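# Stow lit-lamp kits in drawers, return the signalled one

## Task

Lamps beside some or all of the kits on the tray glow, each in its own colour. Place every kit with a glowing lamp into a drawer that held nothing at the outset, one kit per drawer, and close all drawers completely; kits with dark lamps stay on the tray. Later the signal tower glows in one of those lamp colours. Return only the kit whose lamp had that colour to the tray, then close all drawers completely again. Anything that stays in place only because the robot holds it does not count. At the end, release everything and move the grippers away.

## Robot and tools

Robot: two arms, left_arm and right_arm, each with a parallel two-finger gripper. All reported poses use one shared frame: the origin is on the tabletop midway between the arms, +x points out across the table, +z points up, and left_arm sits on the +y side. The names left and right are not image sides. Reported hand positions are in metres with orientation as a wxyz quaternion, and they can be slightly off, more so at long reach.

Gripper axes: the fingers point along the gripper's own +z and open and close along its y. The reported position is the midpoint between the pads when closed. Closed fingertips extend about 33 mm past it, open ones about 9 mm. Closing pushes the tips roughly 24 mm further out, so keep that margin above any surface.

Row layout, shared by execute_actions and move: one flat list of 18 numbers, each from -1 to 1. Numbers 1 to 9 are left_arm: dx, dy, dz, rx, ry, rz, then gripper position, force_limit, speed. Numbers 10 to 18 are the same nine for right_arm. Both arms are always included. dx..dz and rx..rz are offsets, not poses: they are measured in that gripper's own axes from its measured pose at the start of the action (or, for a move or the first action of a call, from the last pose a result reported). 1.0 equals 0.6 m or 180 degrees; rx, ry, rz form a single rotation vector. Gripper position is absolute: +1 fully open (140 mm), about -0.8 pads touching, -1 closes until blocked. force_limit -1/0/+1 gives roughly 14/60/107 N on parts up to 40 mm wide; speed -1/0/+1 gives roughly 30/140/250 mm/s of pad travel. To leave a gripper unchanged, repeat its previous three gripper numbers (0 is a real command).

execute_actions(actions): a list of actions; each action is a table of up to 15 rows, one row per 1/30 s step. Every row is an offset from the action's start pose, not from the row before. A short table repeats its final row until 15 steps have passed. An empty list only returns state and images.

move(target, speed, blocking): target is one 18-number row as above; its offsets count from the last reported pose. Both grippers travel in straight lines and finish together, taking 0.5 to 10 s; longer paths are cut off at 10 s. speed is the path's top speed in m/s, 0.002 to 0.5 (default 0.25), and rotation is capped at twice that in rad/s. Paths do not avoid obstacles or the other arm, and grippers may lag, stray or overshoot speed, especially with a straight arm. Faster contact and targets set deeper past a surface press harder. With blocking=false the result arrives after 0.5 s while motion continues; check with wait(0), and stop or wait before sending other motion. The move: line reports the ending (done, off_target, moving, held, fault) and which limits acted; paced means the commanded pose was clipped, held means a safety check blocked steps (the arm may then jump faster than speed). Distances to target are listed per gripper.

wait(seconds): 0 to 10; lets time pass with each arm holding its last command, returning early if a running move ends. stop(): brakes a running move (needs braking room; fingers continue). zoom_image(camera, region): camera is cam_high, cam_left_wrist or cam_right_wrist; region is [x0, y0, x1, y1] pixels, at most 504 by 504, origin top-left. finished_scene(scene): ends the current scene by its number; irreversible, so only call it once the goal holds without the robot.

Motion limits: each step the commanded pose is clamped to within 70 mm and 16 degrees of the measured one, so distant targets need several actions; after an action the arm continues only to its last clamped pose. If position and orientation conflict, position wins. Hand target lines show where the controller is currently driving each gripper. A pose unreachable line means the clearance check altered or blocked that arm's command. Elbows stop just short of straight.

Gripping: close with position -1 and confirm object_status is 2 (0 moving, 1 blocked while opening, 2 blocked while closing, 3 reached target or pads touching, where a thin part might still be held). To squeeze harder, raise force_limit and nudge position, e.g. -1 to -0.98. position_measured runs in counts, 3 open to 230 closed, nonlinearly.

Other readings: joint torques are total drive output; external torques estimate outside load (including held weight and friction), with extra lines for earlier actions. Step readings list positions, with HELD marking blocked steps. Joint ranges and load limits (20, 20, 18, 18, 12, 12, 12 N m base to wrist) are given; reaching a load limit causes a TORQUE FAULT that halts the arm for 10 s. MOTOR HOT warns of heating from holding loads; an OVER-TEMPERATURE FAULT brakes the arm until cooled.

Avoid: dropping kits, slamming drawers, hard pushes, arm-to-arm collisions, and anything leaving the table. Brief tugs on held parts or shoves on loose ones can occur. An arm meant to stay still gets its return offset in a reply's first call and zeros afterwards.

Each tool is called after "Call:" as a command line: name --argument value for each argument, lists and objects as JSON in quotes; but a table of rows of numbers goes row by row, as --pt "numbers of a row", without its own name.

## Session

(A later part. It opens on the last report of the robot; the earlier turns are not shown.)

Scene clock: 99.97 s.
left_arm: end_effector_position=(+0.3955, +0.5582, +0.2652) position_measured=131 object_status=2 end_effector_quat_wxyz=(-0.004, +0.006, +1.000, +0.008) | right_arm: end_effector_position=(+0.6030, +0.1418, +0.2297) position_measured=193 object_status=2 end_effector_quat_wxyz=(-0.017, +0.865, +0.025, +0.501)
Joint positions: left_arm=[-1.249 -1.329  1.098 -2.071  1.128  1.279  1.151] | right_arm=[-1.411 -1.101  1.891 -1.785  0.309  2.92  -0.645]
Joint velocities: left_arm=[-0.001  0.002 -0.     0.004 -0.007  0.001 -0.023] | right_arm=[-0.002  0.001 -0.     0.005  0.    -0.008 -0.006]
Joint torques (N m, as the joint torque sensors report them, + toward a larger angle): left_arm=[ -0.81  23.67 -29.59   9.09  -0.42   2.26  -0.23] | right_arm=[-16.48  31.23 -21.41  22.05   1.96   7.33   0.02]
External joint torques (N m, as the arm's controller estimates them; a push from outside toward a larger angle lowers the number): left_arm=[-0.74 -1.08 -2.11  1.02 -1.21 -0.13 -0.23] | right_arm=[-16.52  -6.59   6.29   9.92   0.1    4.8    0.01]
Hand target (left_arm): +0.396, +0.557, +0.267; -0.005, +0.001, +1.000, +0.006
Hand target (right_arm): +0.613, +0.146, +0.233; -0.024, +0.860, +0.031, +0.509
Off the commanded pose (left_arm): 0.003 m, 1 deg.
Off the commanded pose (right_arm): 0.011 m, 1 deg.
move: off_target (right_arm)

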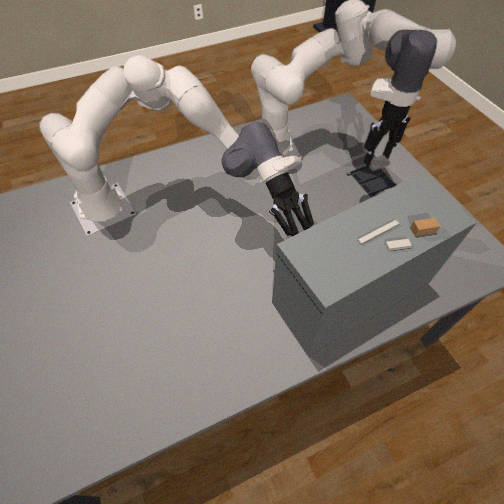

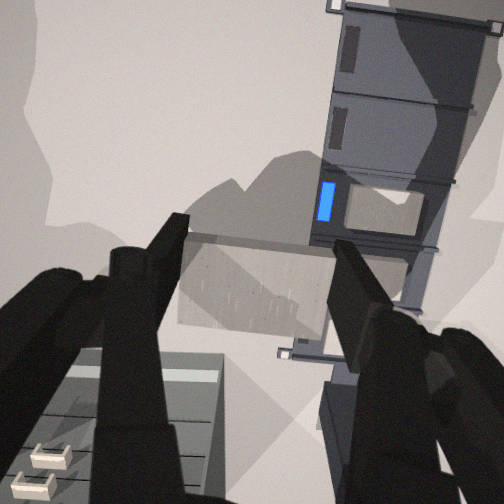

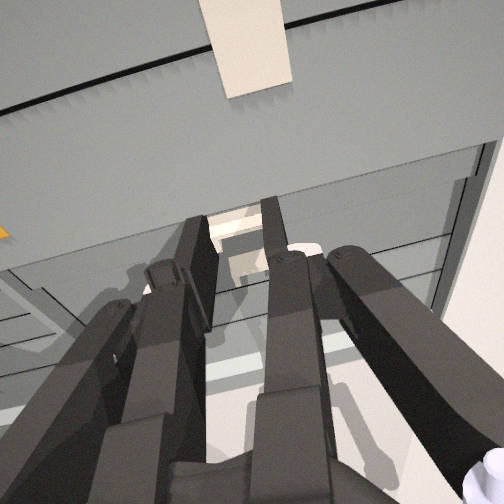

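Call:
move --target '[0,0,0,0,0,0,-1,-0.2,-0.5,-0.01,0,-0.005,0,0,0,-0.1,0,0]' --speed 0.04

Call:
move --target '[0,0,0,0,0,0,-1,-0.2,-0.5,-0.04,0,-0.07,0,0,0,-0.1,0,0]' --speed 0.12

Call:
move --target '[0,0,0,0,0,0,-1,-0.2,-0.5,-0.1,-0.21,0.085,0,0,0,-0.1,0,0]' --speed 0.12

Scene clock: 103.33 s.
left_arm: end_effector_position=(+0.3954, +0.5581, +0.2653) position_measured=131 object_status=2 end_effector_quat_wxyz=(-0.005, +0.003, +1.000, +0.008) | right_arm: end_effector_position=(+0.5974, +0.1419, +0.2254) position_measured=141 object_status=3 end_effector_quat_wxyz=(-0.015, +0.866, +0.029, +0.500)
Joint positions: left_arm=[-1.249 -1.329  1.098 -2.07   1.127  1.279  1.146] | right_arm=[-1.397 -1.104  1.89  -1.799  0.309  2.922 -0.646]
Joint velocities: left_arm=[ 0.003  0.002  0.001 -0.001 -0.     0.001  0.004] | right_arm=[ 0.     0.     0.    -0.004 -0.001  0.004 -0.001]
Joint torques (N m, as the joint torque sensors report them, + toward a larger angle): left_arm=[  0.98  21.79 -29.1    7.76   0.94   2.25   0.37] | right_arm=[  0.92  35.62 -27.71   9.95   2.85   2.7    0.43]
External joint torques (N m, as the arm's controller estimates them; a push from outside toward a larger angle lowers the number): left_arm=[ 0.91 -2.95 -1.63 -0.42  0.13 -0.14  0.37] | right_arm=[ 0.84 -1.98  0.09 -2.1   0.99  0.17  0.41]
Hand target (left_arm): +0.395, +0.558, +0.265; -0.004, +0.006, +1.000, +0.008
Hand target (right_arm): +0.597, +0.141, +0.226; -0.017, +0.865, +0.025, +0.500
Off the commanded pose (left_arm): 0.000 m, 0 deg.
Off the commanded pose (right_arm): 0.001 m, 1 deg.
move: done

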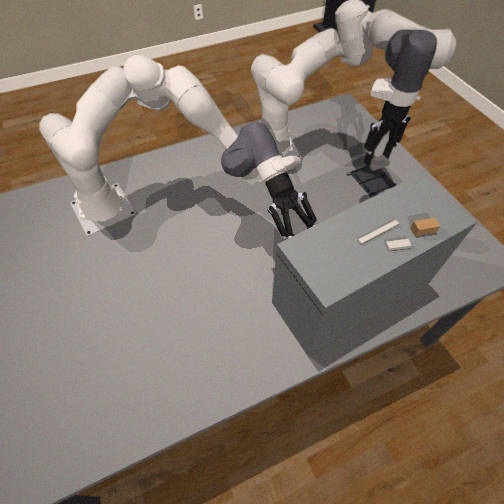

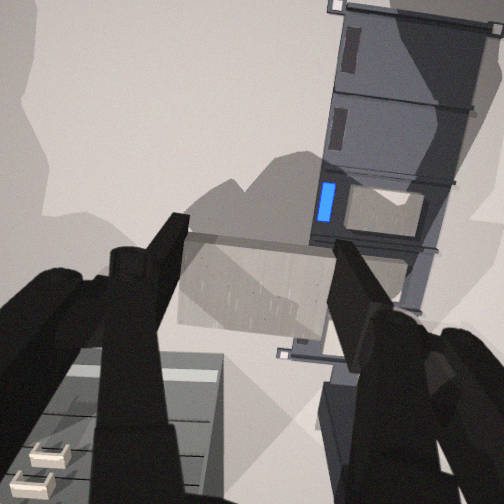

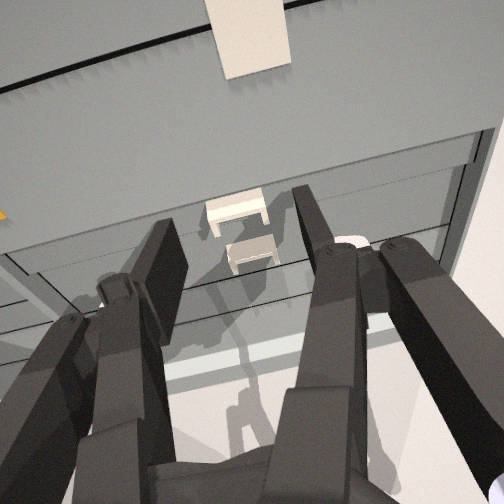

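Scene clock: 104.30 s.
left_arm: end_effector_position=(+0.3954, +0.5581, +0.2653) position_measured=131 object_status=2 end_effector_quat_wxyz=(-0.005, +0.003, +1.000, +0.008) | right_arm: end_effector_position=(+0.5486, +0.1396, +0.2232) position_measured=141 object_status=3 end_effector_quat_wxyz=(-0.013, +0.866, +0.036, +0.499)
Joint positions: left_arm=[-1.249 -1.329  1.098 -2.07   1.127  1.279  1.146] | right_arm=[-1.244 -1.101  1.84  -1.926  0.324  2.921 -0.632]
Joint velocities: left_arm=[ 0.001 -0.001  0.     0.    -0.002 -0.    -0.002] | right_arm=[-0.001  0.001 -0.001  0.001  0.004 -0.     0.003]
Joint torques (N m, as the joint torque sensors report them, + toward a larger angle): left_arm=[  0.41  22.69 -28.53   8.8    0.61   2.46   0.09] | right_arm=[  0.31  32.97 -29.     9.17   3.03   2.03   0.39]
External joint torques (N m, as the arm's controller estimates them; a push from outside toward a larger angle lowers the number): left_arm=[ 0.41 -2.04 -1.03  0.63 -0.19  0.07  0.09] | right_arm=[ 0.3  -1.02 -0.68 -2.12  1.15 -0.46  0.36]
Hand target (left_arm): +0.395, +0.558, +0.265; -0.005, +0.003, +1.000, +0.008
Hand target (right_arm): +0.549, +0.138, +0.224; -0.015, +0.866, +0.029, +0.499
Off the commanded pose (left_arm): 0.000 m, 0 deg.
Off the commanded pose (right_arm): 0.003 m, 1 deg.
move: done

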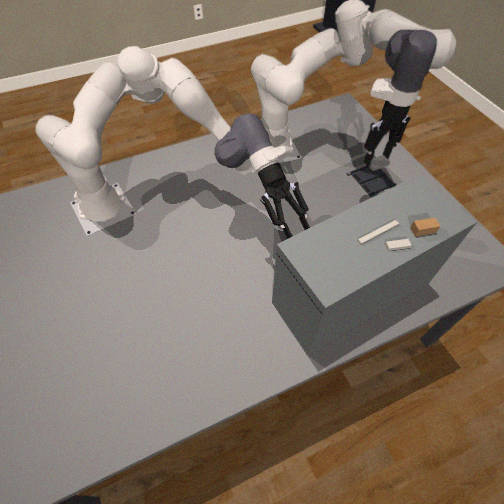

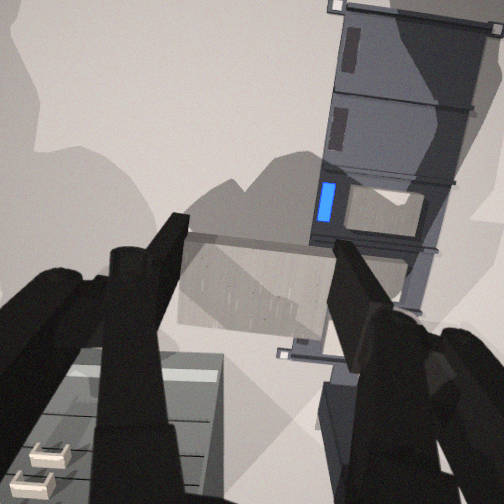

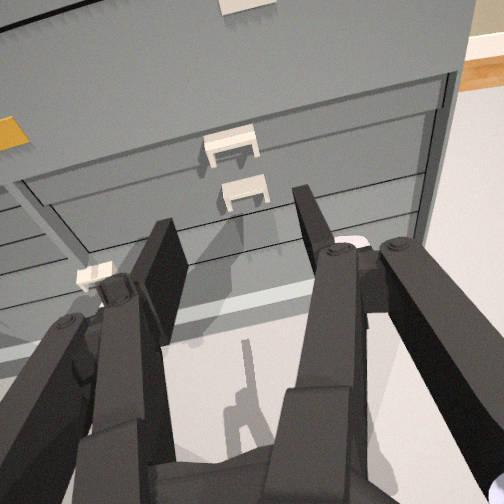

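Scene clock: 106.17 s.
left_arm: end_effector_position=(+0.3954, +0.5581, +0.2653) position_measured=131 object_status=2 end_effector_quat_wxyz=(-0.005, +0.003, +1.000, +0.008) | right_arm: end_effector_position=(+0.5530, +0.2678, +0.1489) position_measured=141 object_status=3 end_effector_quat_wxyz=(-0.010, +0.864, +0.043, +0.502)
Joint positions: left_arm=[-1.249 -1.329  1.098 -2.07   1.127  1.279  1.146] | right_arm=[-1.473 -1.412  1.887 -1.346  0.383  2.653 -0.465]
Joint velocities: left_arm=[ 0.001 -0.001 -0.001  0.001 -0.001 -0.001  0.001] | right_arm=[ 0.001 -0.001 -0.     0.003  0.002 -0.015  0.021]
Joint torques (N m, as the joint torque sensors report them, + toward a larger angle): left_arm=[  1.    22.71 -29.39   8.27   0.74   2.42   0.05] | right_arm=[ -1.82  45.67 -27.92   7.61   2.4    1.75   0.33]
External joint torques (N m, as the arm's controller estimates them; a push from outside toward a larger angle lowers the number): left_arm=[ 0.91 -2.   -1.86  0.05 -0.07  0.02  0.05] | right_arm=[-1.85 -2.24  0.08  0.24  1.06 -0.4   0.3 ]
Hand target (left_arm): +0.395, +0.558, +0.265; -0.005, +0.003, +1.000, +0.008
Hand target (right_arm): +0.554, +0.267, +0.149; -0.013, +0.864, +0.035, +0.502
Off the commanded pose (left_arm): 0.000 m, 0 deg.
Off the commanded pose (right_arm): 0.006 m, 1 deg.
move: off_target (right_arm)

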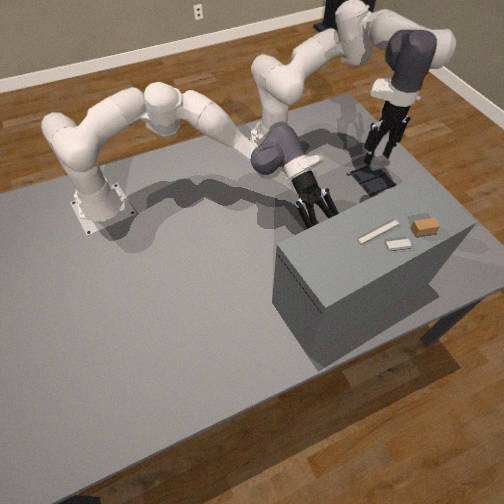

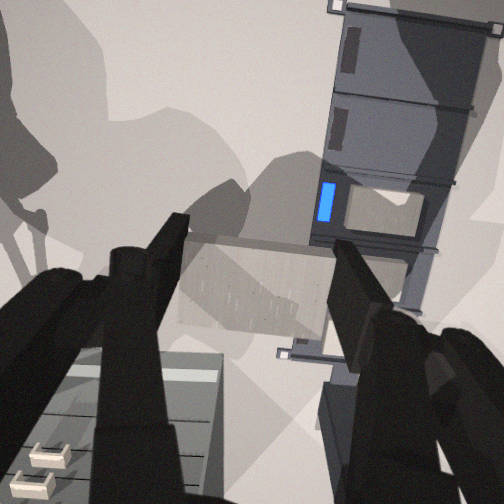

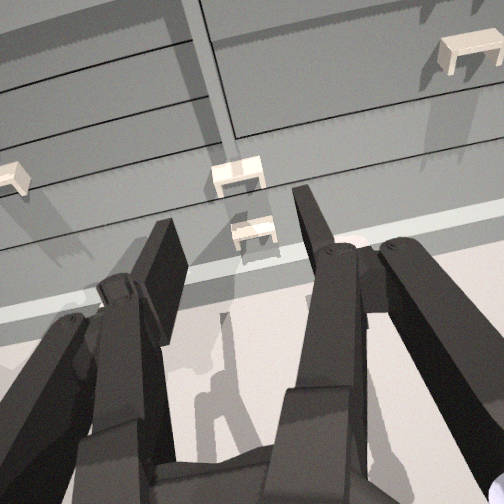

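Call:
move --target '[0,0,0,0,0,0,-1,-0.2,-0.5,0.024,0,0.068,0,0,0,-0.1,0,0]' --speed 0.03

Scene clock: 109.77 s.
left_arm: end_effector_position=(+0.3954, +0.5581, +0.2653) position_measured=131 object_status=2 end_effector_quat_wxyz=(-0.005, +0.003, +1.000, +0.008) | right_arm: end_effector_position=(+0.5962, +0.2725, +0.1453) position_measured=141 object_status=3 end_effector_quat_wxyz=(-0.014, +0.863, +0.039, +0.504)
Joint positions: left_arm=[-1.249 -1.329  1.098 -2.07   1.127  1.279  1.146] | right_arm=[-1.618 -1.452  1.895 -1.175  0.383  2.63  -0.459]
Joint velocities: left_arm=[-0.     0.001 -0.001 -0.001  0.    -0.001 -0.001] | right_arm=[ 0.001 -0.003  0.     0.012 -0.001 -0.006 -0.002]
Joint torques (N m, as the joint torque sensors report them, + toward a larger angle): left_arm=[  0.46  22.65 -29.58   7.65   0.66   2.32   0.05] | right_arm=[ -1.44  48.91 -22.99   8.34   0.33   1.73  -0.22]
External joint torques (N m, as the arm's controller estimates them; a push from outside toward a larger angle lowers the number): left_arm=[ 0.53 -2.18 -1.98 -0.46 -0.13 -0.08  0.05] | right_arm=[-1.6  -2.26  2.75  0.94 -0.94 -0.42 -0.24]
Hand target (left_arm): +0.395, +0.558, +0.265; -0.005, +0.003, +1.000, +0.008
Hand target (right_arm): +0.596, +0.272, +0.143; -0.011, +0.863, +0.043, +0.503
Off the commanded pose (left_arm): 0.000 m, 0 deg.
Off the commanded pose (right_arm): 0.004 m, 1 deg.
move: off_target (right_arm)

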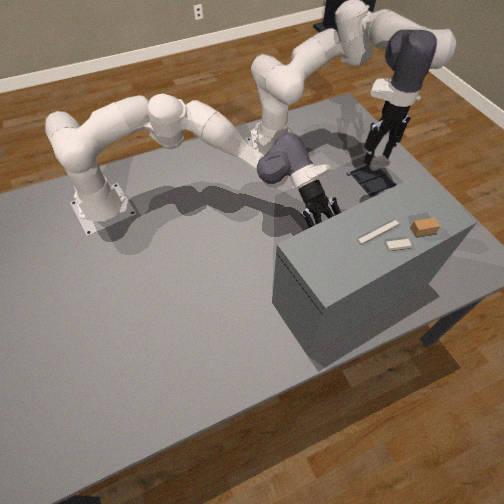

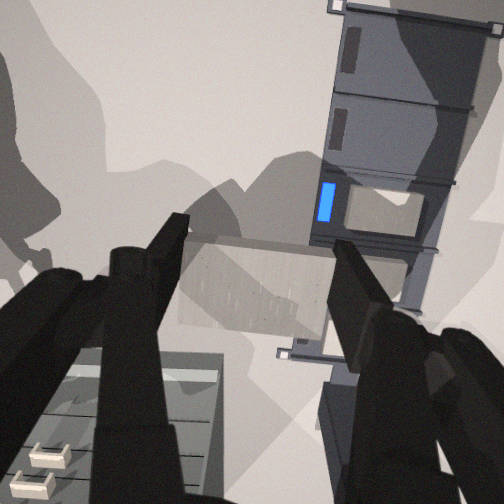

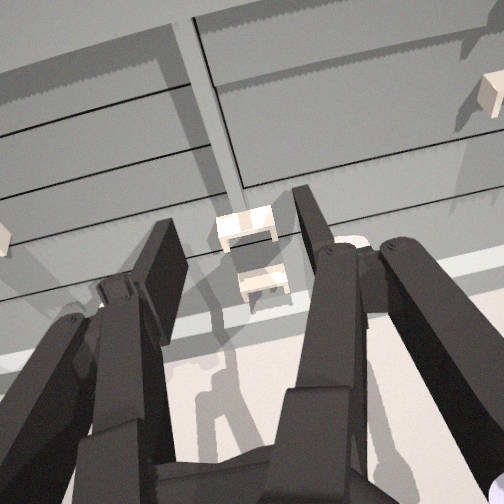

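Call:
move --target '[0,0,0,0,0,0,-1,-0.2,-0.5,-0.009,0.007,0.011,0,0,0,-0.1,0,0]' --speed 0.02

Call:
move --target '[0,0,0,0,0,0,-1,-0.2,-0.5,0,0,0,0,0,0,-1,0,-0.5]'

Call:
move --target '[0,0,0,0,0,0,-1,-0.2,-0.5,-0.108,0.006,-0.185,0,0,0,-1,0,-0.5]' --speed 0.05

Scene clock: 113.57 s.
left_arm: end_effector_position=(+0.3954, +0.5581, +0.2653) position_measured=131 object_status=2 end_effector_quat_wxyz=(-0.005, +0.003, +1.000, +0.008) | right_arm: end_effector_position=(+0.5987, +0.2699, +0.1400) position_measured=141 object_status=3 end_effector_quat_wxyz=(-0.013, +0.862, +0.041, +0.505)
Joint positions: left_arm=[-1.249 -1.329  1.098 -2.07   1.127  1.279  1.146] | right_arm=[-1.62  -1.459  1.897 -1.181  0.383  2.642 -0.459]
Joint velocities: left_arm=[-0.001  0.001 -0.001 -0.001 -0.     0.002  0.001] | right_arm=[ 0.001 -0.    -0.001  0.    -0.001  0.008 -0.001]
Joint torques (N m, as the joint torque sensors report them, + toward a larger angle): left_arm=[  0.04  22.64 -28.88   8.14   0.62   2.46   0.13] | right_arm=[ -1.38  48.93 -22.81   5.46   1.97   2.37   0.25]
External joint torques (N m, as the arm's controller estimates them; a push from outside toward a larger angle lowers the number): left_arm=[ 0.2  -2.18 -1.3   0.08 -0.16  0.05  0.13] | right_arm=[-1.51 -2.32  3.1  -1.92  0.66  0.23  0.23]
Hand target (left_arm): +0.395, +0.558, +0.265; -0.005, +0.003, +1.000, +0.008
Hand target (right_arm): +0.600, +0.268, +0.137; -0.014, +0.863, +0.039, +0.504
Off the commanded pose (left_arm): 0.000 m, 0 deg.
Off the commanded pose (right_arm): 0.003 m, 0 deg.
move: done

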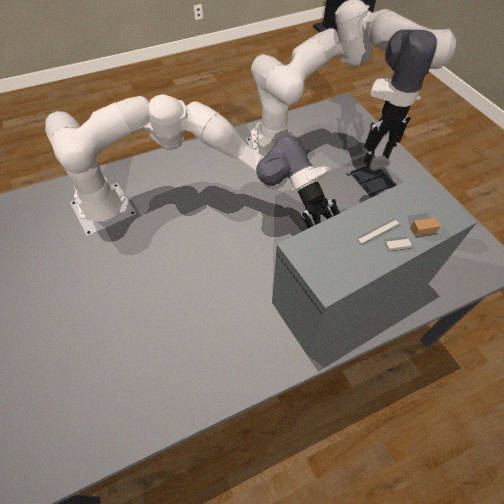

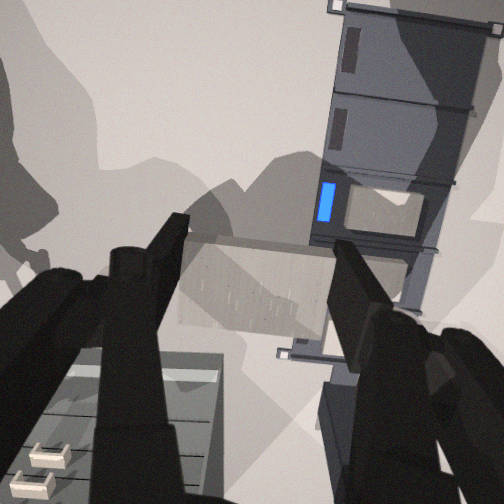

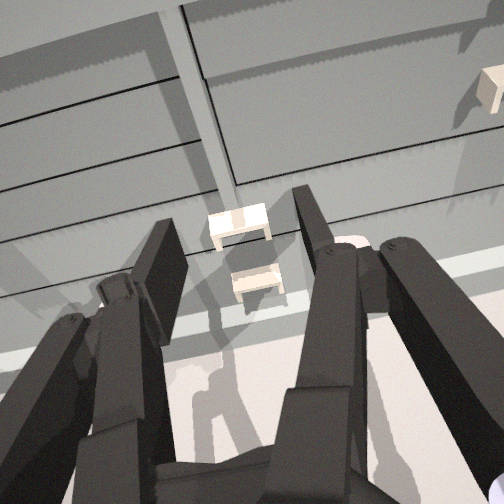

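Scene clock: 114.17 s.
left_arm: end_effector_position=(+0.3954, +0.5581, +0.2653) position_measured=131 object_status=2 end_effector_quat_wxyz=(-0.005, +0.003, +1.000, +0.008) | right_arm: end_effector_position=(+0.5990, +0.2692, +0.1401) position_measured=193 object_status=2 end_effector_quat_wxyz=(-0.013, +0.862, +0.040, +0.505)
Joint positions: left_arm=[-1.249 -1.329  1.098 -2.07   1.127  1.279  1.146] | right_arm=[-1.62  -1.459  1.897 -1.181  0.383  2.641 -0.459]
Joint velocities: left_arm=[ 0.001  0.    -0.001 -0.003  0.001  0.    -0.   ] | right_arm=[ 0.002  0.001  0.002 -0.     0.     0.    -0.001]
Joint torques (N m, as the joint torque sensors report them, + toward a larger angle): left_arm=[  0.88  22.03 -28.94   7.41   0.6    2.41   0.2 ] | right_arm=[ -0.3   49.33 -24.28   7.07   1.28   2.25   0.12]
External joint torques (N m, as the arm's controller estimates them; a push from outside toward a larger angle lowers the number): left_arm=[ 0.9  -2.79 -1.35 -0.7  -0.2   0.01  0.2 ] | right_arm=[-0.58 -1.83  1.55 -0.37 -0.02  0.1   0.09]
Hand target (left_arm): +0.395, +0.558, +0.265; -0.005, +0.003, +1.000, +0.008
Hand target (right_arm): +0.599, +0.270, +0.140; -0.013, +0.862, +0.041, +0.505
Off the commanded pose (left_arm): 0.000 m, 0 deg.
Off the commanded pose (right_arm): 0.001 m, 0 deg.
move: done

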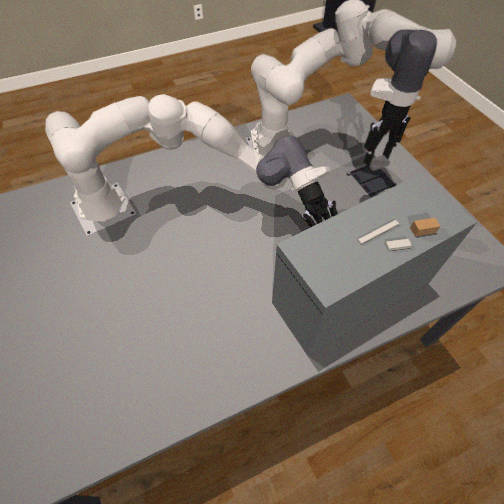

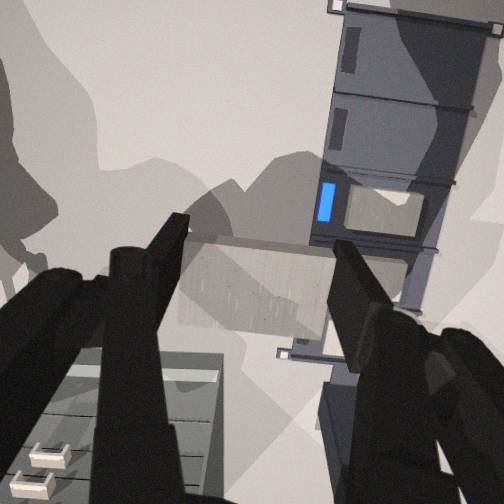

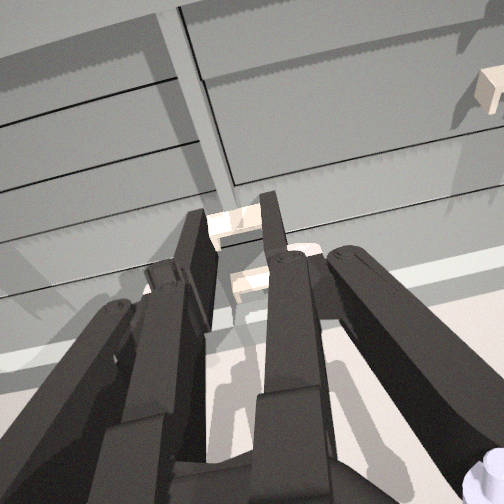

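Scene clock: 117.03 s.
left_arm: end_effector_position=(+0.3954, +0.5581, +0.2653) position_measured=131 object_status=2 end_effector_quat_wxyz=(-0.005, +0.003, +1.000, +0.008) | right_arm: end_effector_position=(+0.4718, +0.2545, +0.1368) position_measured=193 object_status=2 end_effector_quat_wxyz=(-0.013, +0.862, +0.044, +0.505)
Joint positions: left_arm=[-1.249 -1.329  1.098 -2.07   1.127  1.279  1.146] | right_arm=[-1.226 -1.392  1.873 -1.608  0.386  2.695 -0.412]
Joint velocities: left_arm=[-0.001  0.002 -0.001 -0.    -0.     0.001  0.001] | right_arm=[ 0.002  0.001  0.001 -0.004  0.    -0.001  0.009]
Joint torques (N m, as the joint torque sensors report them, + toward a larger angle): left_arm=[  0.24  22.89 -29.18   7.86   0.62   2.37   0.13] | right_arm=[  1.68  41.34 -27.76   3.05   2.04   1.08   0.29]
External joint torques (N m, as the arm's controller estimates them; a push from outside toward a larger angle lowers the number): left_arm=[ 0.32 -1.98 -1.56 -0.28 -0.18 -0.04  0.12] | right_arm=[ 2.04 -0.6   2.62 -3.03  0.62 -0.93  0.26]
Hand target (left_arm): +0.395, +0.558, +0.265; -0.005, +0.003, +1.000, +0.008
Hand target (right_arm): +0.471, +0.252, +0.134; -0.012, +0.863, +0.040, +0.503
Off the commanded pose (left_arm): 0.000 m, 0 deg.
Off the commanded pose (right_arm): 0.002 m, 0 deg.
move: done

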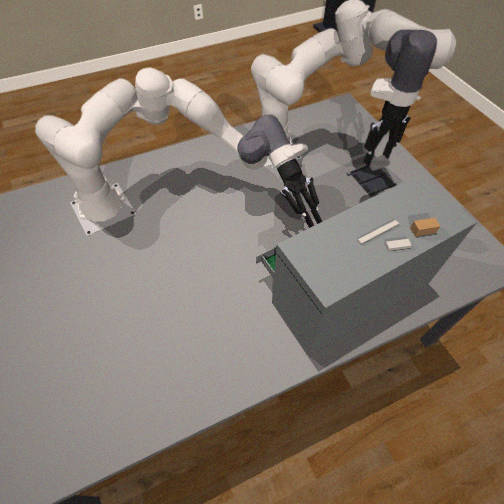

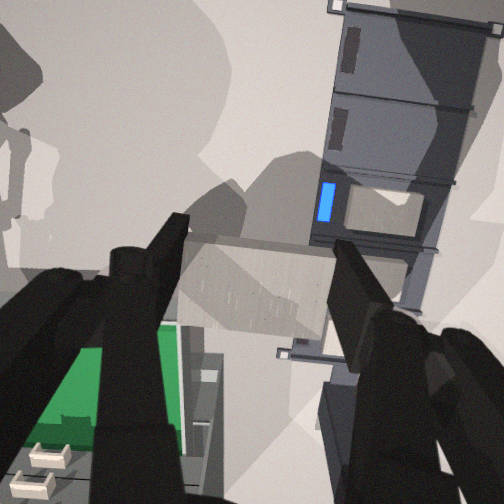

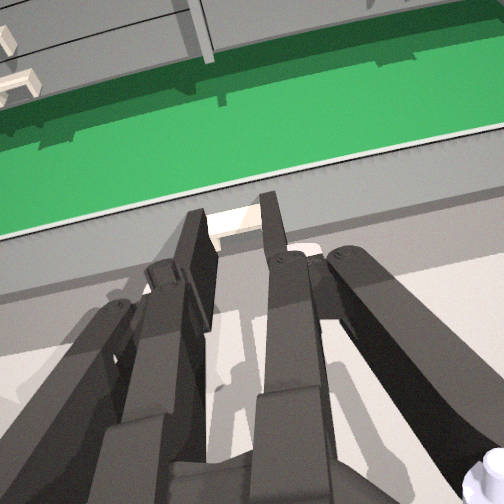

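Call:
move --target '[0,0,0,0,0,0,-1,-0.2,-0.5,-0.04,0,-0.07,0,0,0,-0.1,0,0]' --speed 0.12

Call:
move --target '[-0.08,-0.2,0,0,0,-0.015,-1,-0.2,-0.5,0,0.62,-0.1,0,0,0,-0.1,0,0]'

Call:
move --target '[-0.17,-0.27,0.05,0,0,-0.015,-1,-0.2,-0.5,0,0,0,0,0,0,-0.1,0,0]' --speed 0.2

Scene clock: 120.97 s.
left_arm: end_effector_position=(+0.3954, +0.5581, +0.2653) position_measured=131 object_status=2 end_effector_quat_wxyz=(-0.005, +0.003, +1.000, +0.008) | right_arm: end_effector_position=(+0.4225, +0.2509, +0.1338) position_measured=141 object_status=3 end_effector_quat_wxyz=(-0.011, +0.862, +0.051, +0.505)
Joint positions: left_arm=[-1.249 -1.329  1.098 -2.07   1.127  1.279  1.146] | right_arm=[-1.096 -1.388  1.859 -1.706  0.391  2.676 -0.394]
Joint velocities: left_arm=[ 0.001  0.001  0.001 -0.001 -0.     0.    -0.   ] | right_arm=[ 0.002  0.    -0.    -0.001  0.004 -0.002  0.005]
Joint torques (N m, as the joint torque sensors report them, + toward a larger angle): left_arm=[  1.38  22.4  -28.91   8.39   0.62   2.43   0.06] | right_arm=[  0.01  38.93 -30.86   3.54   2.42   1.35   0.57]
External joint torques (N m, as the arm's controller estimates them; a push from outside toward a larger angle lowers the number): left_arm=[ 1.33 -2.29 -1.46  0.21 -0.19  0.04  0.06] | right_arm=[ 0.01 -0.55  0.02 -2.11  1.04 -0.62  0.55]
Hand target (left_arm): +0.395, +0.558, +0.265; -0.005, +0.003, +1.000, +0.008
Hand target (right_arm): +0.424, +0.249, +0.135; -0.013, +0.862, +0.044, +0.505
Off the commanded pose (left_arm): 0.000 m, 0 deg.
Off the commanded pose (right_arm): 0.003 m, 1 deg.
move: done

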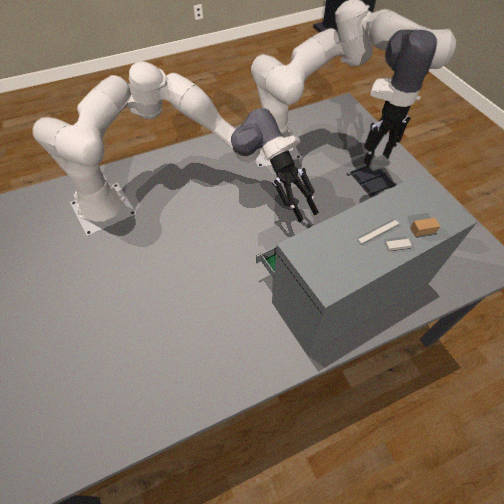

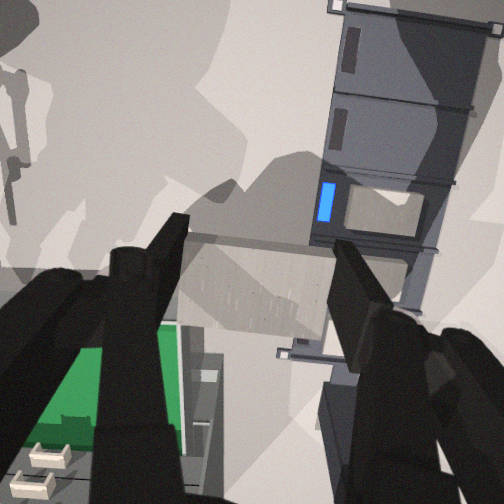

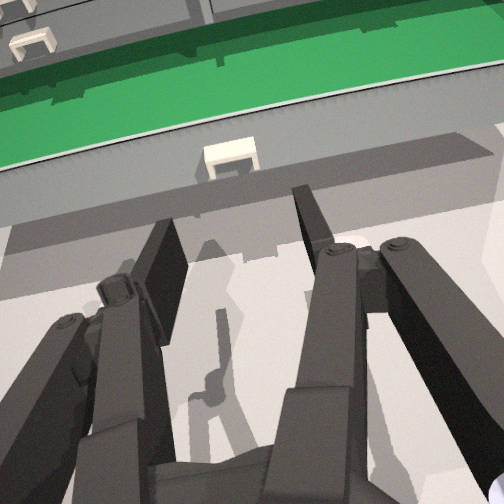

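Scene clock: 123.27 s.
left_arm: end_effector_position=(+0.4415, +0.4371, +0.2657) position_measured=131 object_status=2 end_effector_quat_wxyz=(-0.001, -0.015, +1.000, +0.009) | right_arm: end_effector_position=(+0.4101, -0.1264, +0.1690) position_measured=141 object_status=3 end_effector_quat_wxyz=(-0.009, +0.863, +0.048, +0.502)
Joint positions: left_arm=[-1.485 -1.222  1.146 -2.042  1.073  1.367  0.897] | right_arm=[-0.669 -0.912  1.67  -2.95   0.308  3.466 -0.593]
Joint velocities: left_arm=[-0.003  0.002 -0.002  0.002 -0.001 -0.    -0.014] | right_arm=[-0.001  0.001 -0.001 -0.    -0.01   0.012 -0.004]
Joint torques (N m, as the joint torque sensors report them, + toward a larger angle): left_arm=[ -1.03  21.93 -27.97  11.39  -0.18   2.79  -0.14] | right_arm=[  0.57  12.97 -17.27   5.13   1.43   2.58  -0.07]
External joint torques (N m, as the arm's controller estimates them; a push from outside toward a larger angle lowers the number): left_arm=[-0.88 -1.69 -0.47  1.36 -0.99  0.36 -0.14] | right_arm=[ 0.57  0.74 -0.77 -1.4  -1.16  0.22 -0.1 ]
Hand target (left_arm): +0.442, +0.435, +0.266; -0.001, -0.019, +1.000, +0.007
Hand target (right_arm): +0.409, -0.126, +0.169; -0.008, +0.863, +0.054, +0.502
Off the commanded pose (left_arm): 0.003 m, 1 deg.
Off the commanded pose (right_arm): 0.008 m, 1 deg.
move: off_target (right_arm)

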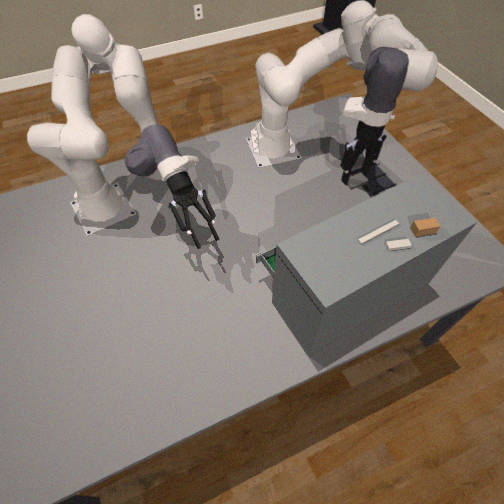

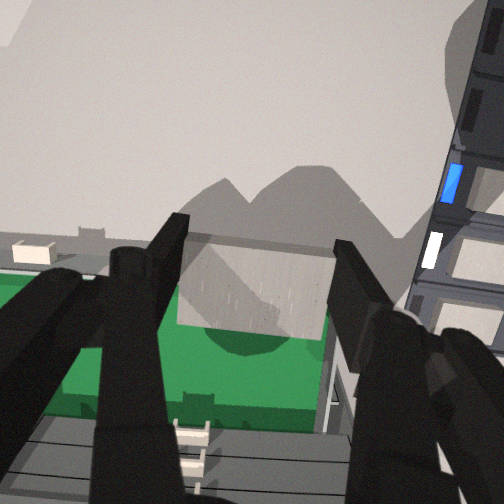

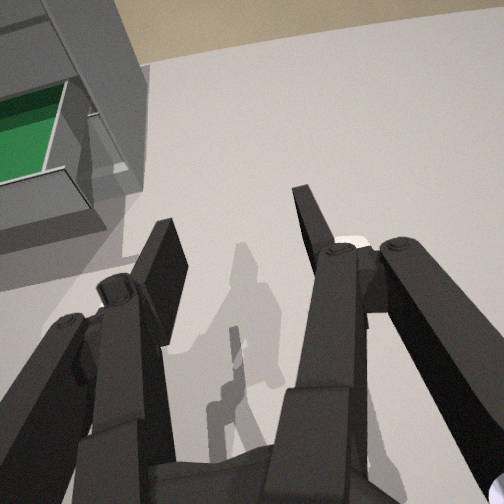

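Scene clock: 124.83 s.
left_arm: end_effector_position=(+0.5439, +0.2742, +0.2358) position_measured=131 object_status=2 end_effector_quat_wxyz=(-0.001, -0.031, +0.999, +0.006) | right_arm: end_effector_position=(+0.4100, -0.1264, +0.1690) position_measured=141 object_status=3 end_effector_quat_wxyz=(-0.009, +0.863, +0.048, +0.502)
Joint positions: left_arm=[-2.018 -1.096  1.41  -1.725  1.084  1.49   0.717] | right_arm=[-0.669 -0.912  1.67  -2.95   0.308  3.466 -0.593]
Joint velocities: left_arm=[-0.     0.003  0.001  0.001  0.001  0.003 -0.024] | right_arm=[-0.001  0.     0.     0.001 -0.001 -0.001 -0.   ]
Joint torques (N m, as the joint torque sensors report them, + toward a larger angle): left_arm=[ -0.65  29.61 -29.46  12.88   1.16   2.85  -0.12] | right_arm=[ -0.32  12.06 -15.66   6.02   2.57   2.26   0.1 ]
External joint torques (N m, as the arm's controller estimates them; a push from outside toward a larger angle lowers the number): left_arm=[-0.55 -1.47 -1.29  2.26  0.35  0.42 -0.12] | right_arm=[-0.32 -0.17  0.83 -0.49 -0.01 -0.1   0.08]
Hand target (left_arm): +0.546, +0.274, +0.237; +0.002, -0.037, +0.999, +0.006
Hand target (right_arm): +0.410, -0.126, +0.169; -0.009, +0.863, +0.048, +0.502
Off the commanded pose (left_arm): 0.007 m, 1 deg.
Off the commanded pose (right_arm): 0.000 m, 0 deg.
move: off_target (left_arm)

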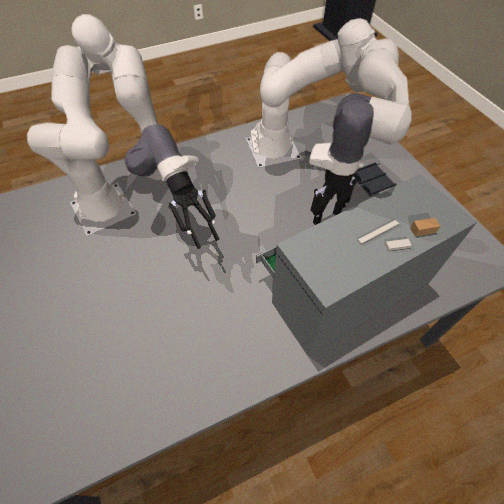

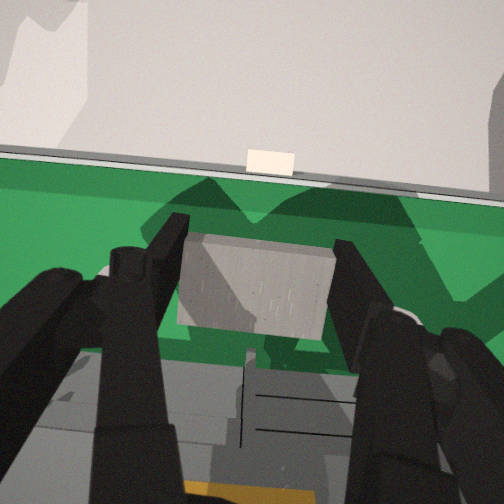

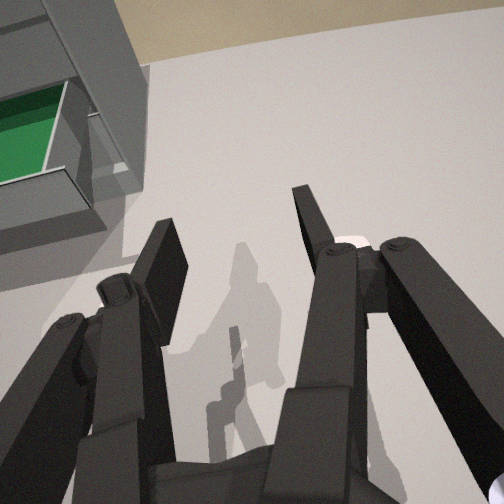

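Call:
move --target '[-0.005,0,0.1,0,0,0,-1,-0.2,-0.5,0,0,0,0,0,0,-0.1,0,0]' --speed 0.08

Call:
move --target '[0,0,0.03,0,0,0,-1,-0.2,-0.5,0,0,0,0,0,0,-0.1,0,0]' --speed 0.02

Scene clock: 127.43 s.
left_arm: end_effector_position=(+0.5454, +0.2738, +0.1762) position_measured=131 object_status=2 end_effector_quat_wxyz=(-0.003, -0.028, +1.000, +0.007) | right_arm: end_effector_position=(+0.4100, -0.1264, +0.1690) position_measured=141 object_status=3 end_effector_quat_wxyz=(-0.009, +0.863, +0.048, +0.502)
Joint positions: left_arm=[-2.012 -1.152  1.486 -1.797  1.148  1.573  0.698] | right_arm=[-0.669 -0.912  1.67  -2.95   0.308  3.466 -0.593]
Joint velocities: left_arm=[ 0.001 -0.     0.     0.    -0.     0.012 -0.003] | right_arm=[-0.     0.     0.     0.001 -0.    -0.    -0.001]
Joint torques (N m, as the joint torque sensors report them, + toward a larger angle): left_arm=[  2.52  29.17 -30.79   8.05   1.91   2.83  -0.1 ] | right_arm=[ -0.57  12.31 -15.62   6.2    2.57   2.25   0.16]
External joint torques (N m, as the arm's controller estimates them; a push from outside toward a larger angle lowers the number): left_arm=[ 2.2  -2.31 -1.59 -2.    1.1   0.42 -0.1 ] | right_arm=[-0.6   0.07  0.85 -0.34 -0.01 -0.11  0.13]
Hand target (left_arm): +0.547, +0.275, +0.176; -0.000, -0.031, +0.999, +0.007
Hand target (right_arm): +0.410, -0.126, +0.169; -0.009, +0.863, +0.048, +0.502
Off the commanded pose (left_arm): 0.002 m, 0 deg.
Off the commanded pose (right_arm): 0.000 m, 0 deg.
move: done

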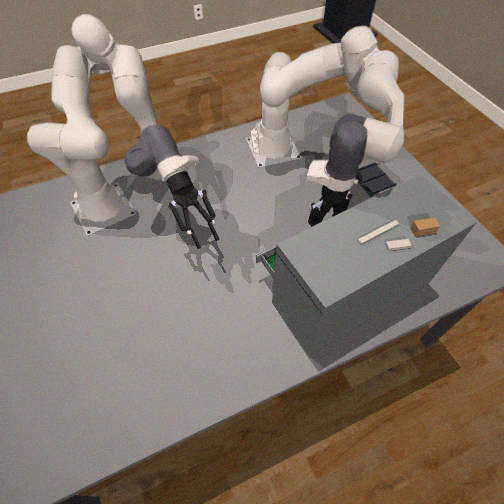

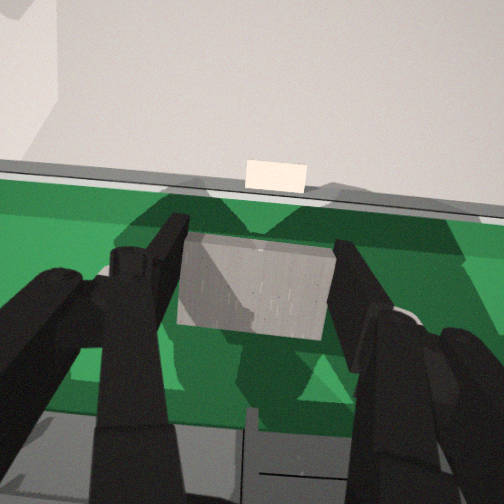

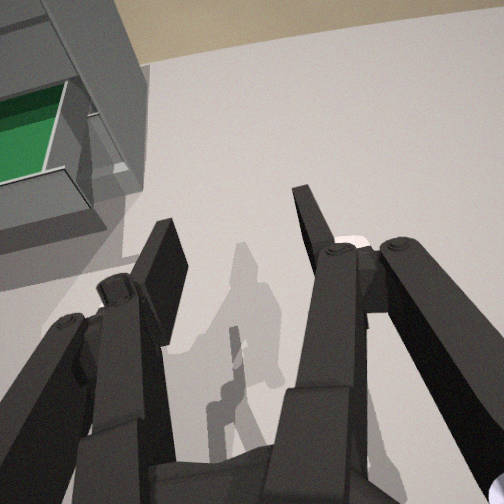

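Scene clock: 128.57 s.
left_arm: end_effector_position=(+0.5439, +0.2730, +0.1591) position_measured=131 object_status=2 end_effector_quat_wxyz=(-0.005, -0.025, +1.000, +0.007) | right_arm: end_effector_position=(+0.4100, -0.1264, +0.1690) position_measured=141 object_status=3 end_effector_quat_wxyz=(-0.009, +0.863, +0.048, +0.502)
Joint positions: left_arm=[-2.012 -1.162  1.512 -1.816  1.161  1.597  0.696] | right_arm=[-0.669 -0.912  1.67  -2.95   0.308  3.466 -0.593]
Joint velocities: left_arm=[ 0.002 -0.     0.001  0.     0.001  0.012 -0.002] | right_arm=[-0.001 -0.    -0.001  0.    -0.    -0.     0.002]
Joint torques (N m, as the joint torque sensors report them, + toward a larger angle): left_arm=[  1.6   27.94 -30.28   8.41   1.75   2.89   0.  ] | right_arm=[ -0.28  12.13 -15.65   6.41   2.58   2.25   0.15]
External joint torques (N m, as the arm's controller estimates them; a push from outside toward a larger angle lowers the number): left_arm=[ 1.53 -3.73 -0.75 -1.34  0.95  0.47  0.  ] | right_arm=[-0.29 -0.06  0.85 -0.11 -0.01 -0.11  0.12]
Hand target (left_arm): +0.545, +0.274, +0.158; -0.003, -0.028, +1.000, +0.007
Hand target (right_arm): +0.410, -0.126, +0.169; -0.009, +0.863, +0.048, +0.502
Off the commanded pose (left_arm): 0.002 m, 0 deg.
Off the commanded pose (right_arm): 0.000 m, 0 deg.
move: done

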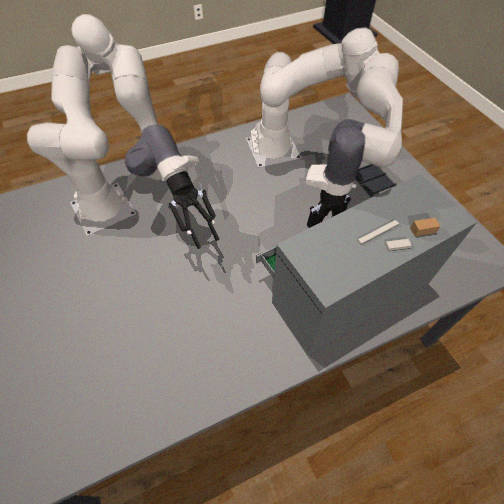

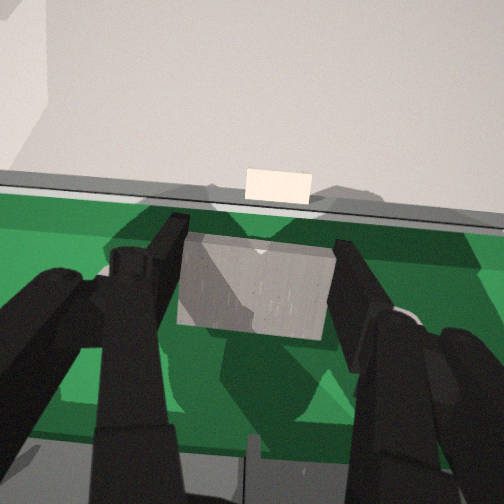

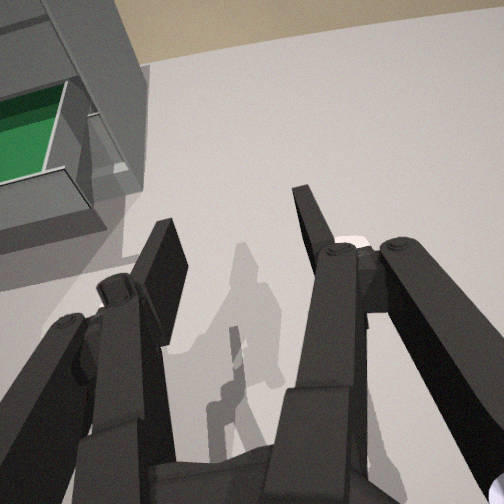

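Call:
move --target '[-0.012,0,0.02,0,0,0,-1,-0.2,-0.5,0,0,0,0,0,0,-0.1,0,0]' --speed 0.02

Scene clock: 130.40 s.
left_arm: end_effector_position=(+0.5483, +0.2740, +0.1470) position_measured=131 object_status=2 end_effector_quat_wxyz=(-0.008, -0.028, +1.000, +0.008) | right_arm: end_effector_position=(+0.4100, -0.1264, +0.1690) position_measured=141 object_status=3 end_effector_quat_wxyz=(-0.009, +0.863, +0.048, +0.502)
Joint positions: left_arm=[-2.027 -1.17   1.538 -1.804  1.171  1.609  0.698] | right_arm=[-0.669 -0.912  1.67  -2.95   0.308  3.466 -0.593]
Joint velocities: left_arm=[-0.002 -0.001  0.002  0.002  0.002  0.006  0.002] | right_arm=[ 0.001 -0.    -0.    -0.001 -0.001 -0.    -0.001]
Joint torques (N m, as the joint torque sensors report them, + toward a larger angle): left_arm=[ -1.33  29.24 -30.8   10.27   1.84   2.78   0.34] | right_arm=[ -0.38  12.13 -15.43   6.38   2.59   2.24   0.11]
External joint torques (N m, as the arm's controller estimates them; a push from outside toward a larger angle lowers the number): left_arm=[-1.31 -2.99 -1.37  0.84  1.07  0.4   0.34] | right_arm=[-0.41 -0.09  1.08 -0.15  0.   -0.13  0.08]
Hand target (left_arm): +0.551, +0.273, +0.147; -0.005, -0.025, +1.000, +0.007
Hand target (right_arm): +0.410, -0.126, +0.169; -0.009, +0.863, +0.048, +0.502
Off the commanded pose (left_arm): 0.003 m, 0 deg.
Off the commanded pose (right_arm): 0.000 m, 0 deg.
move: done

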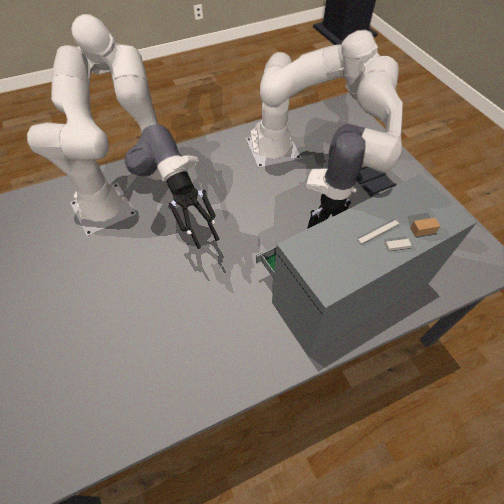

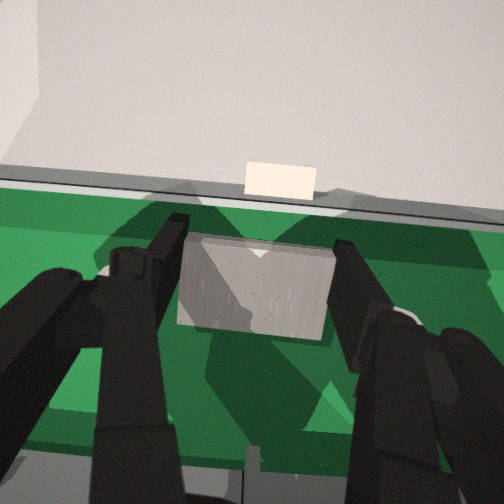

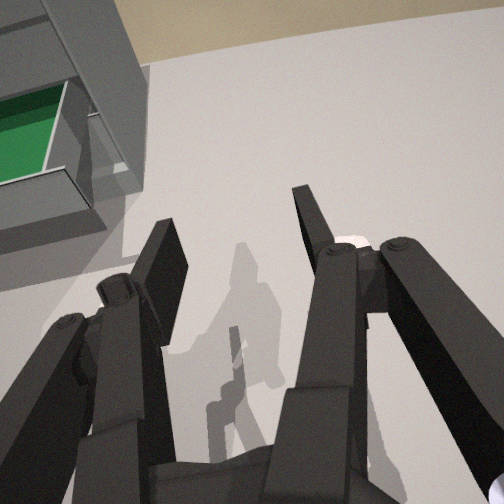

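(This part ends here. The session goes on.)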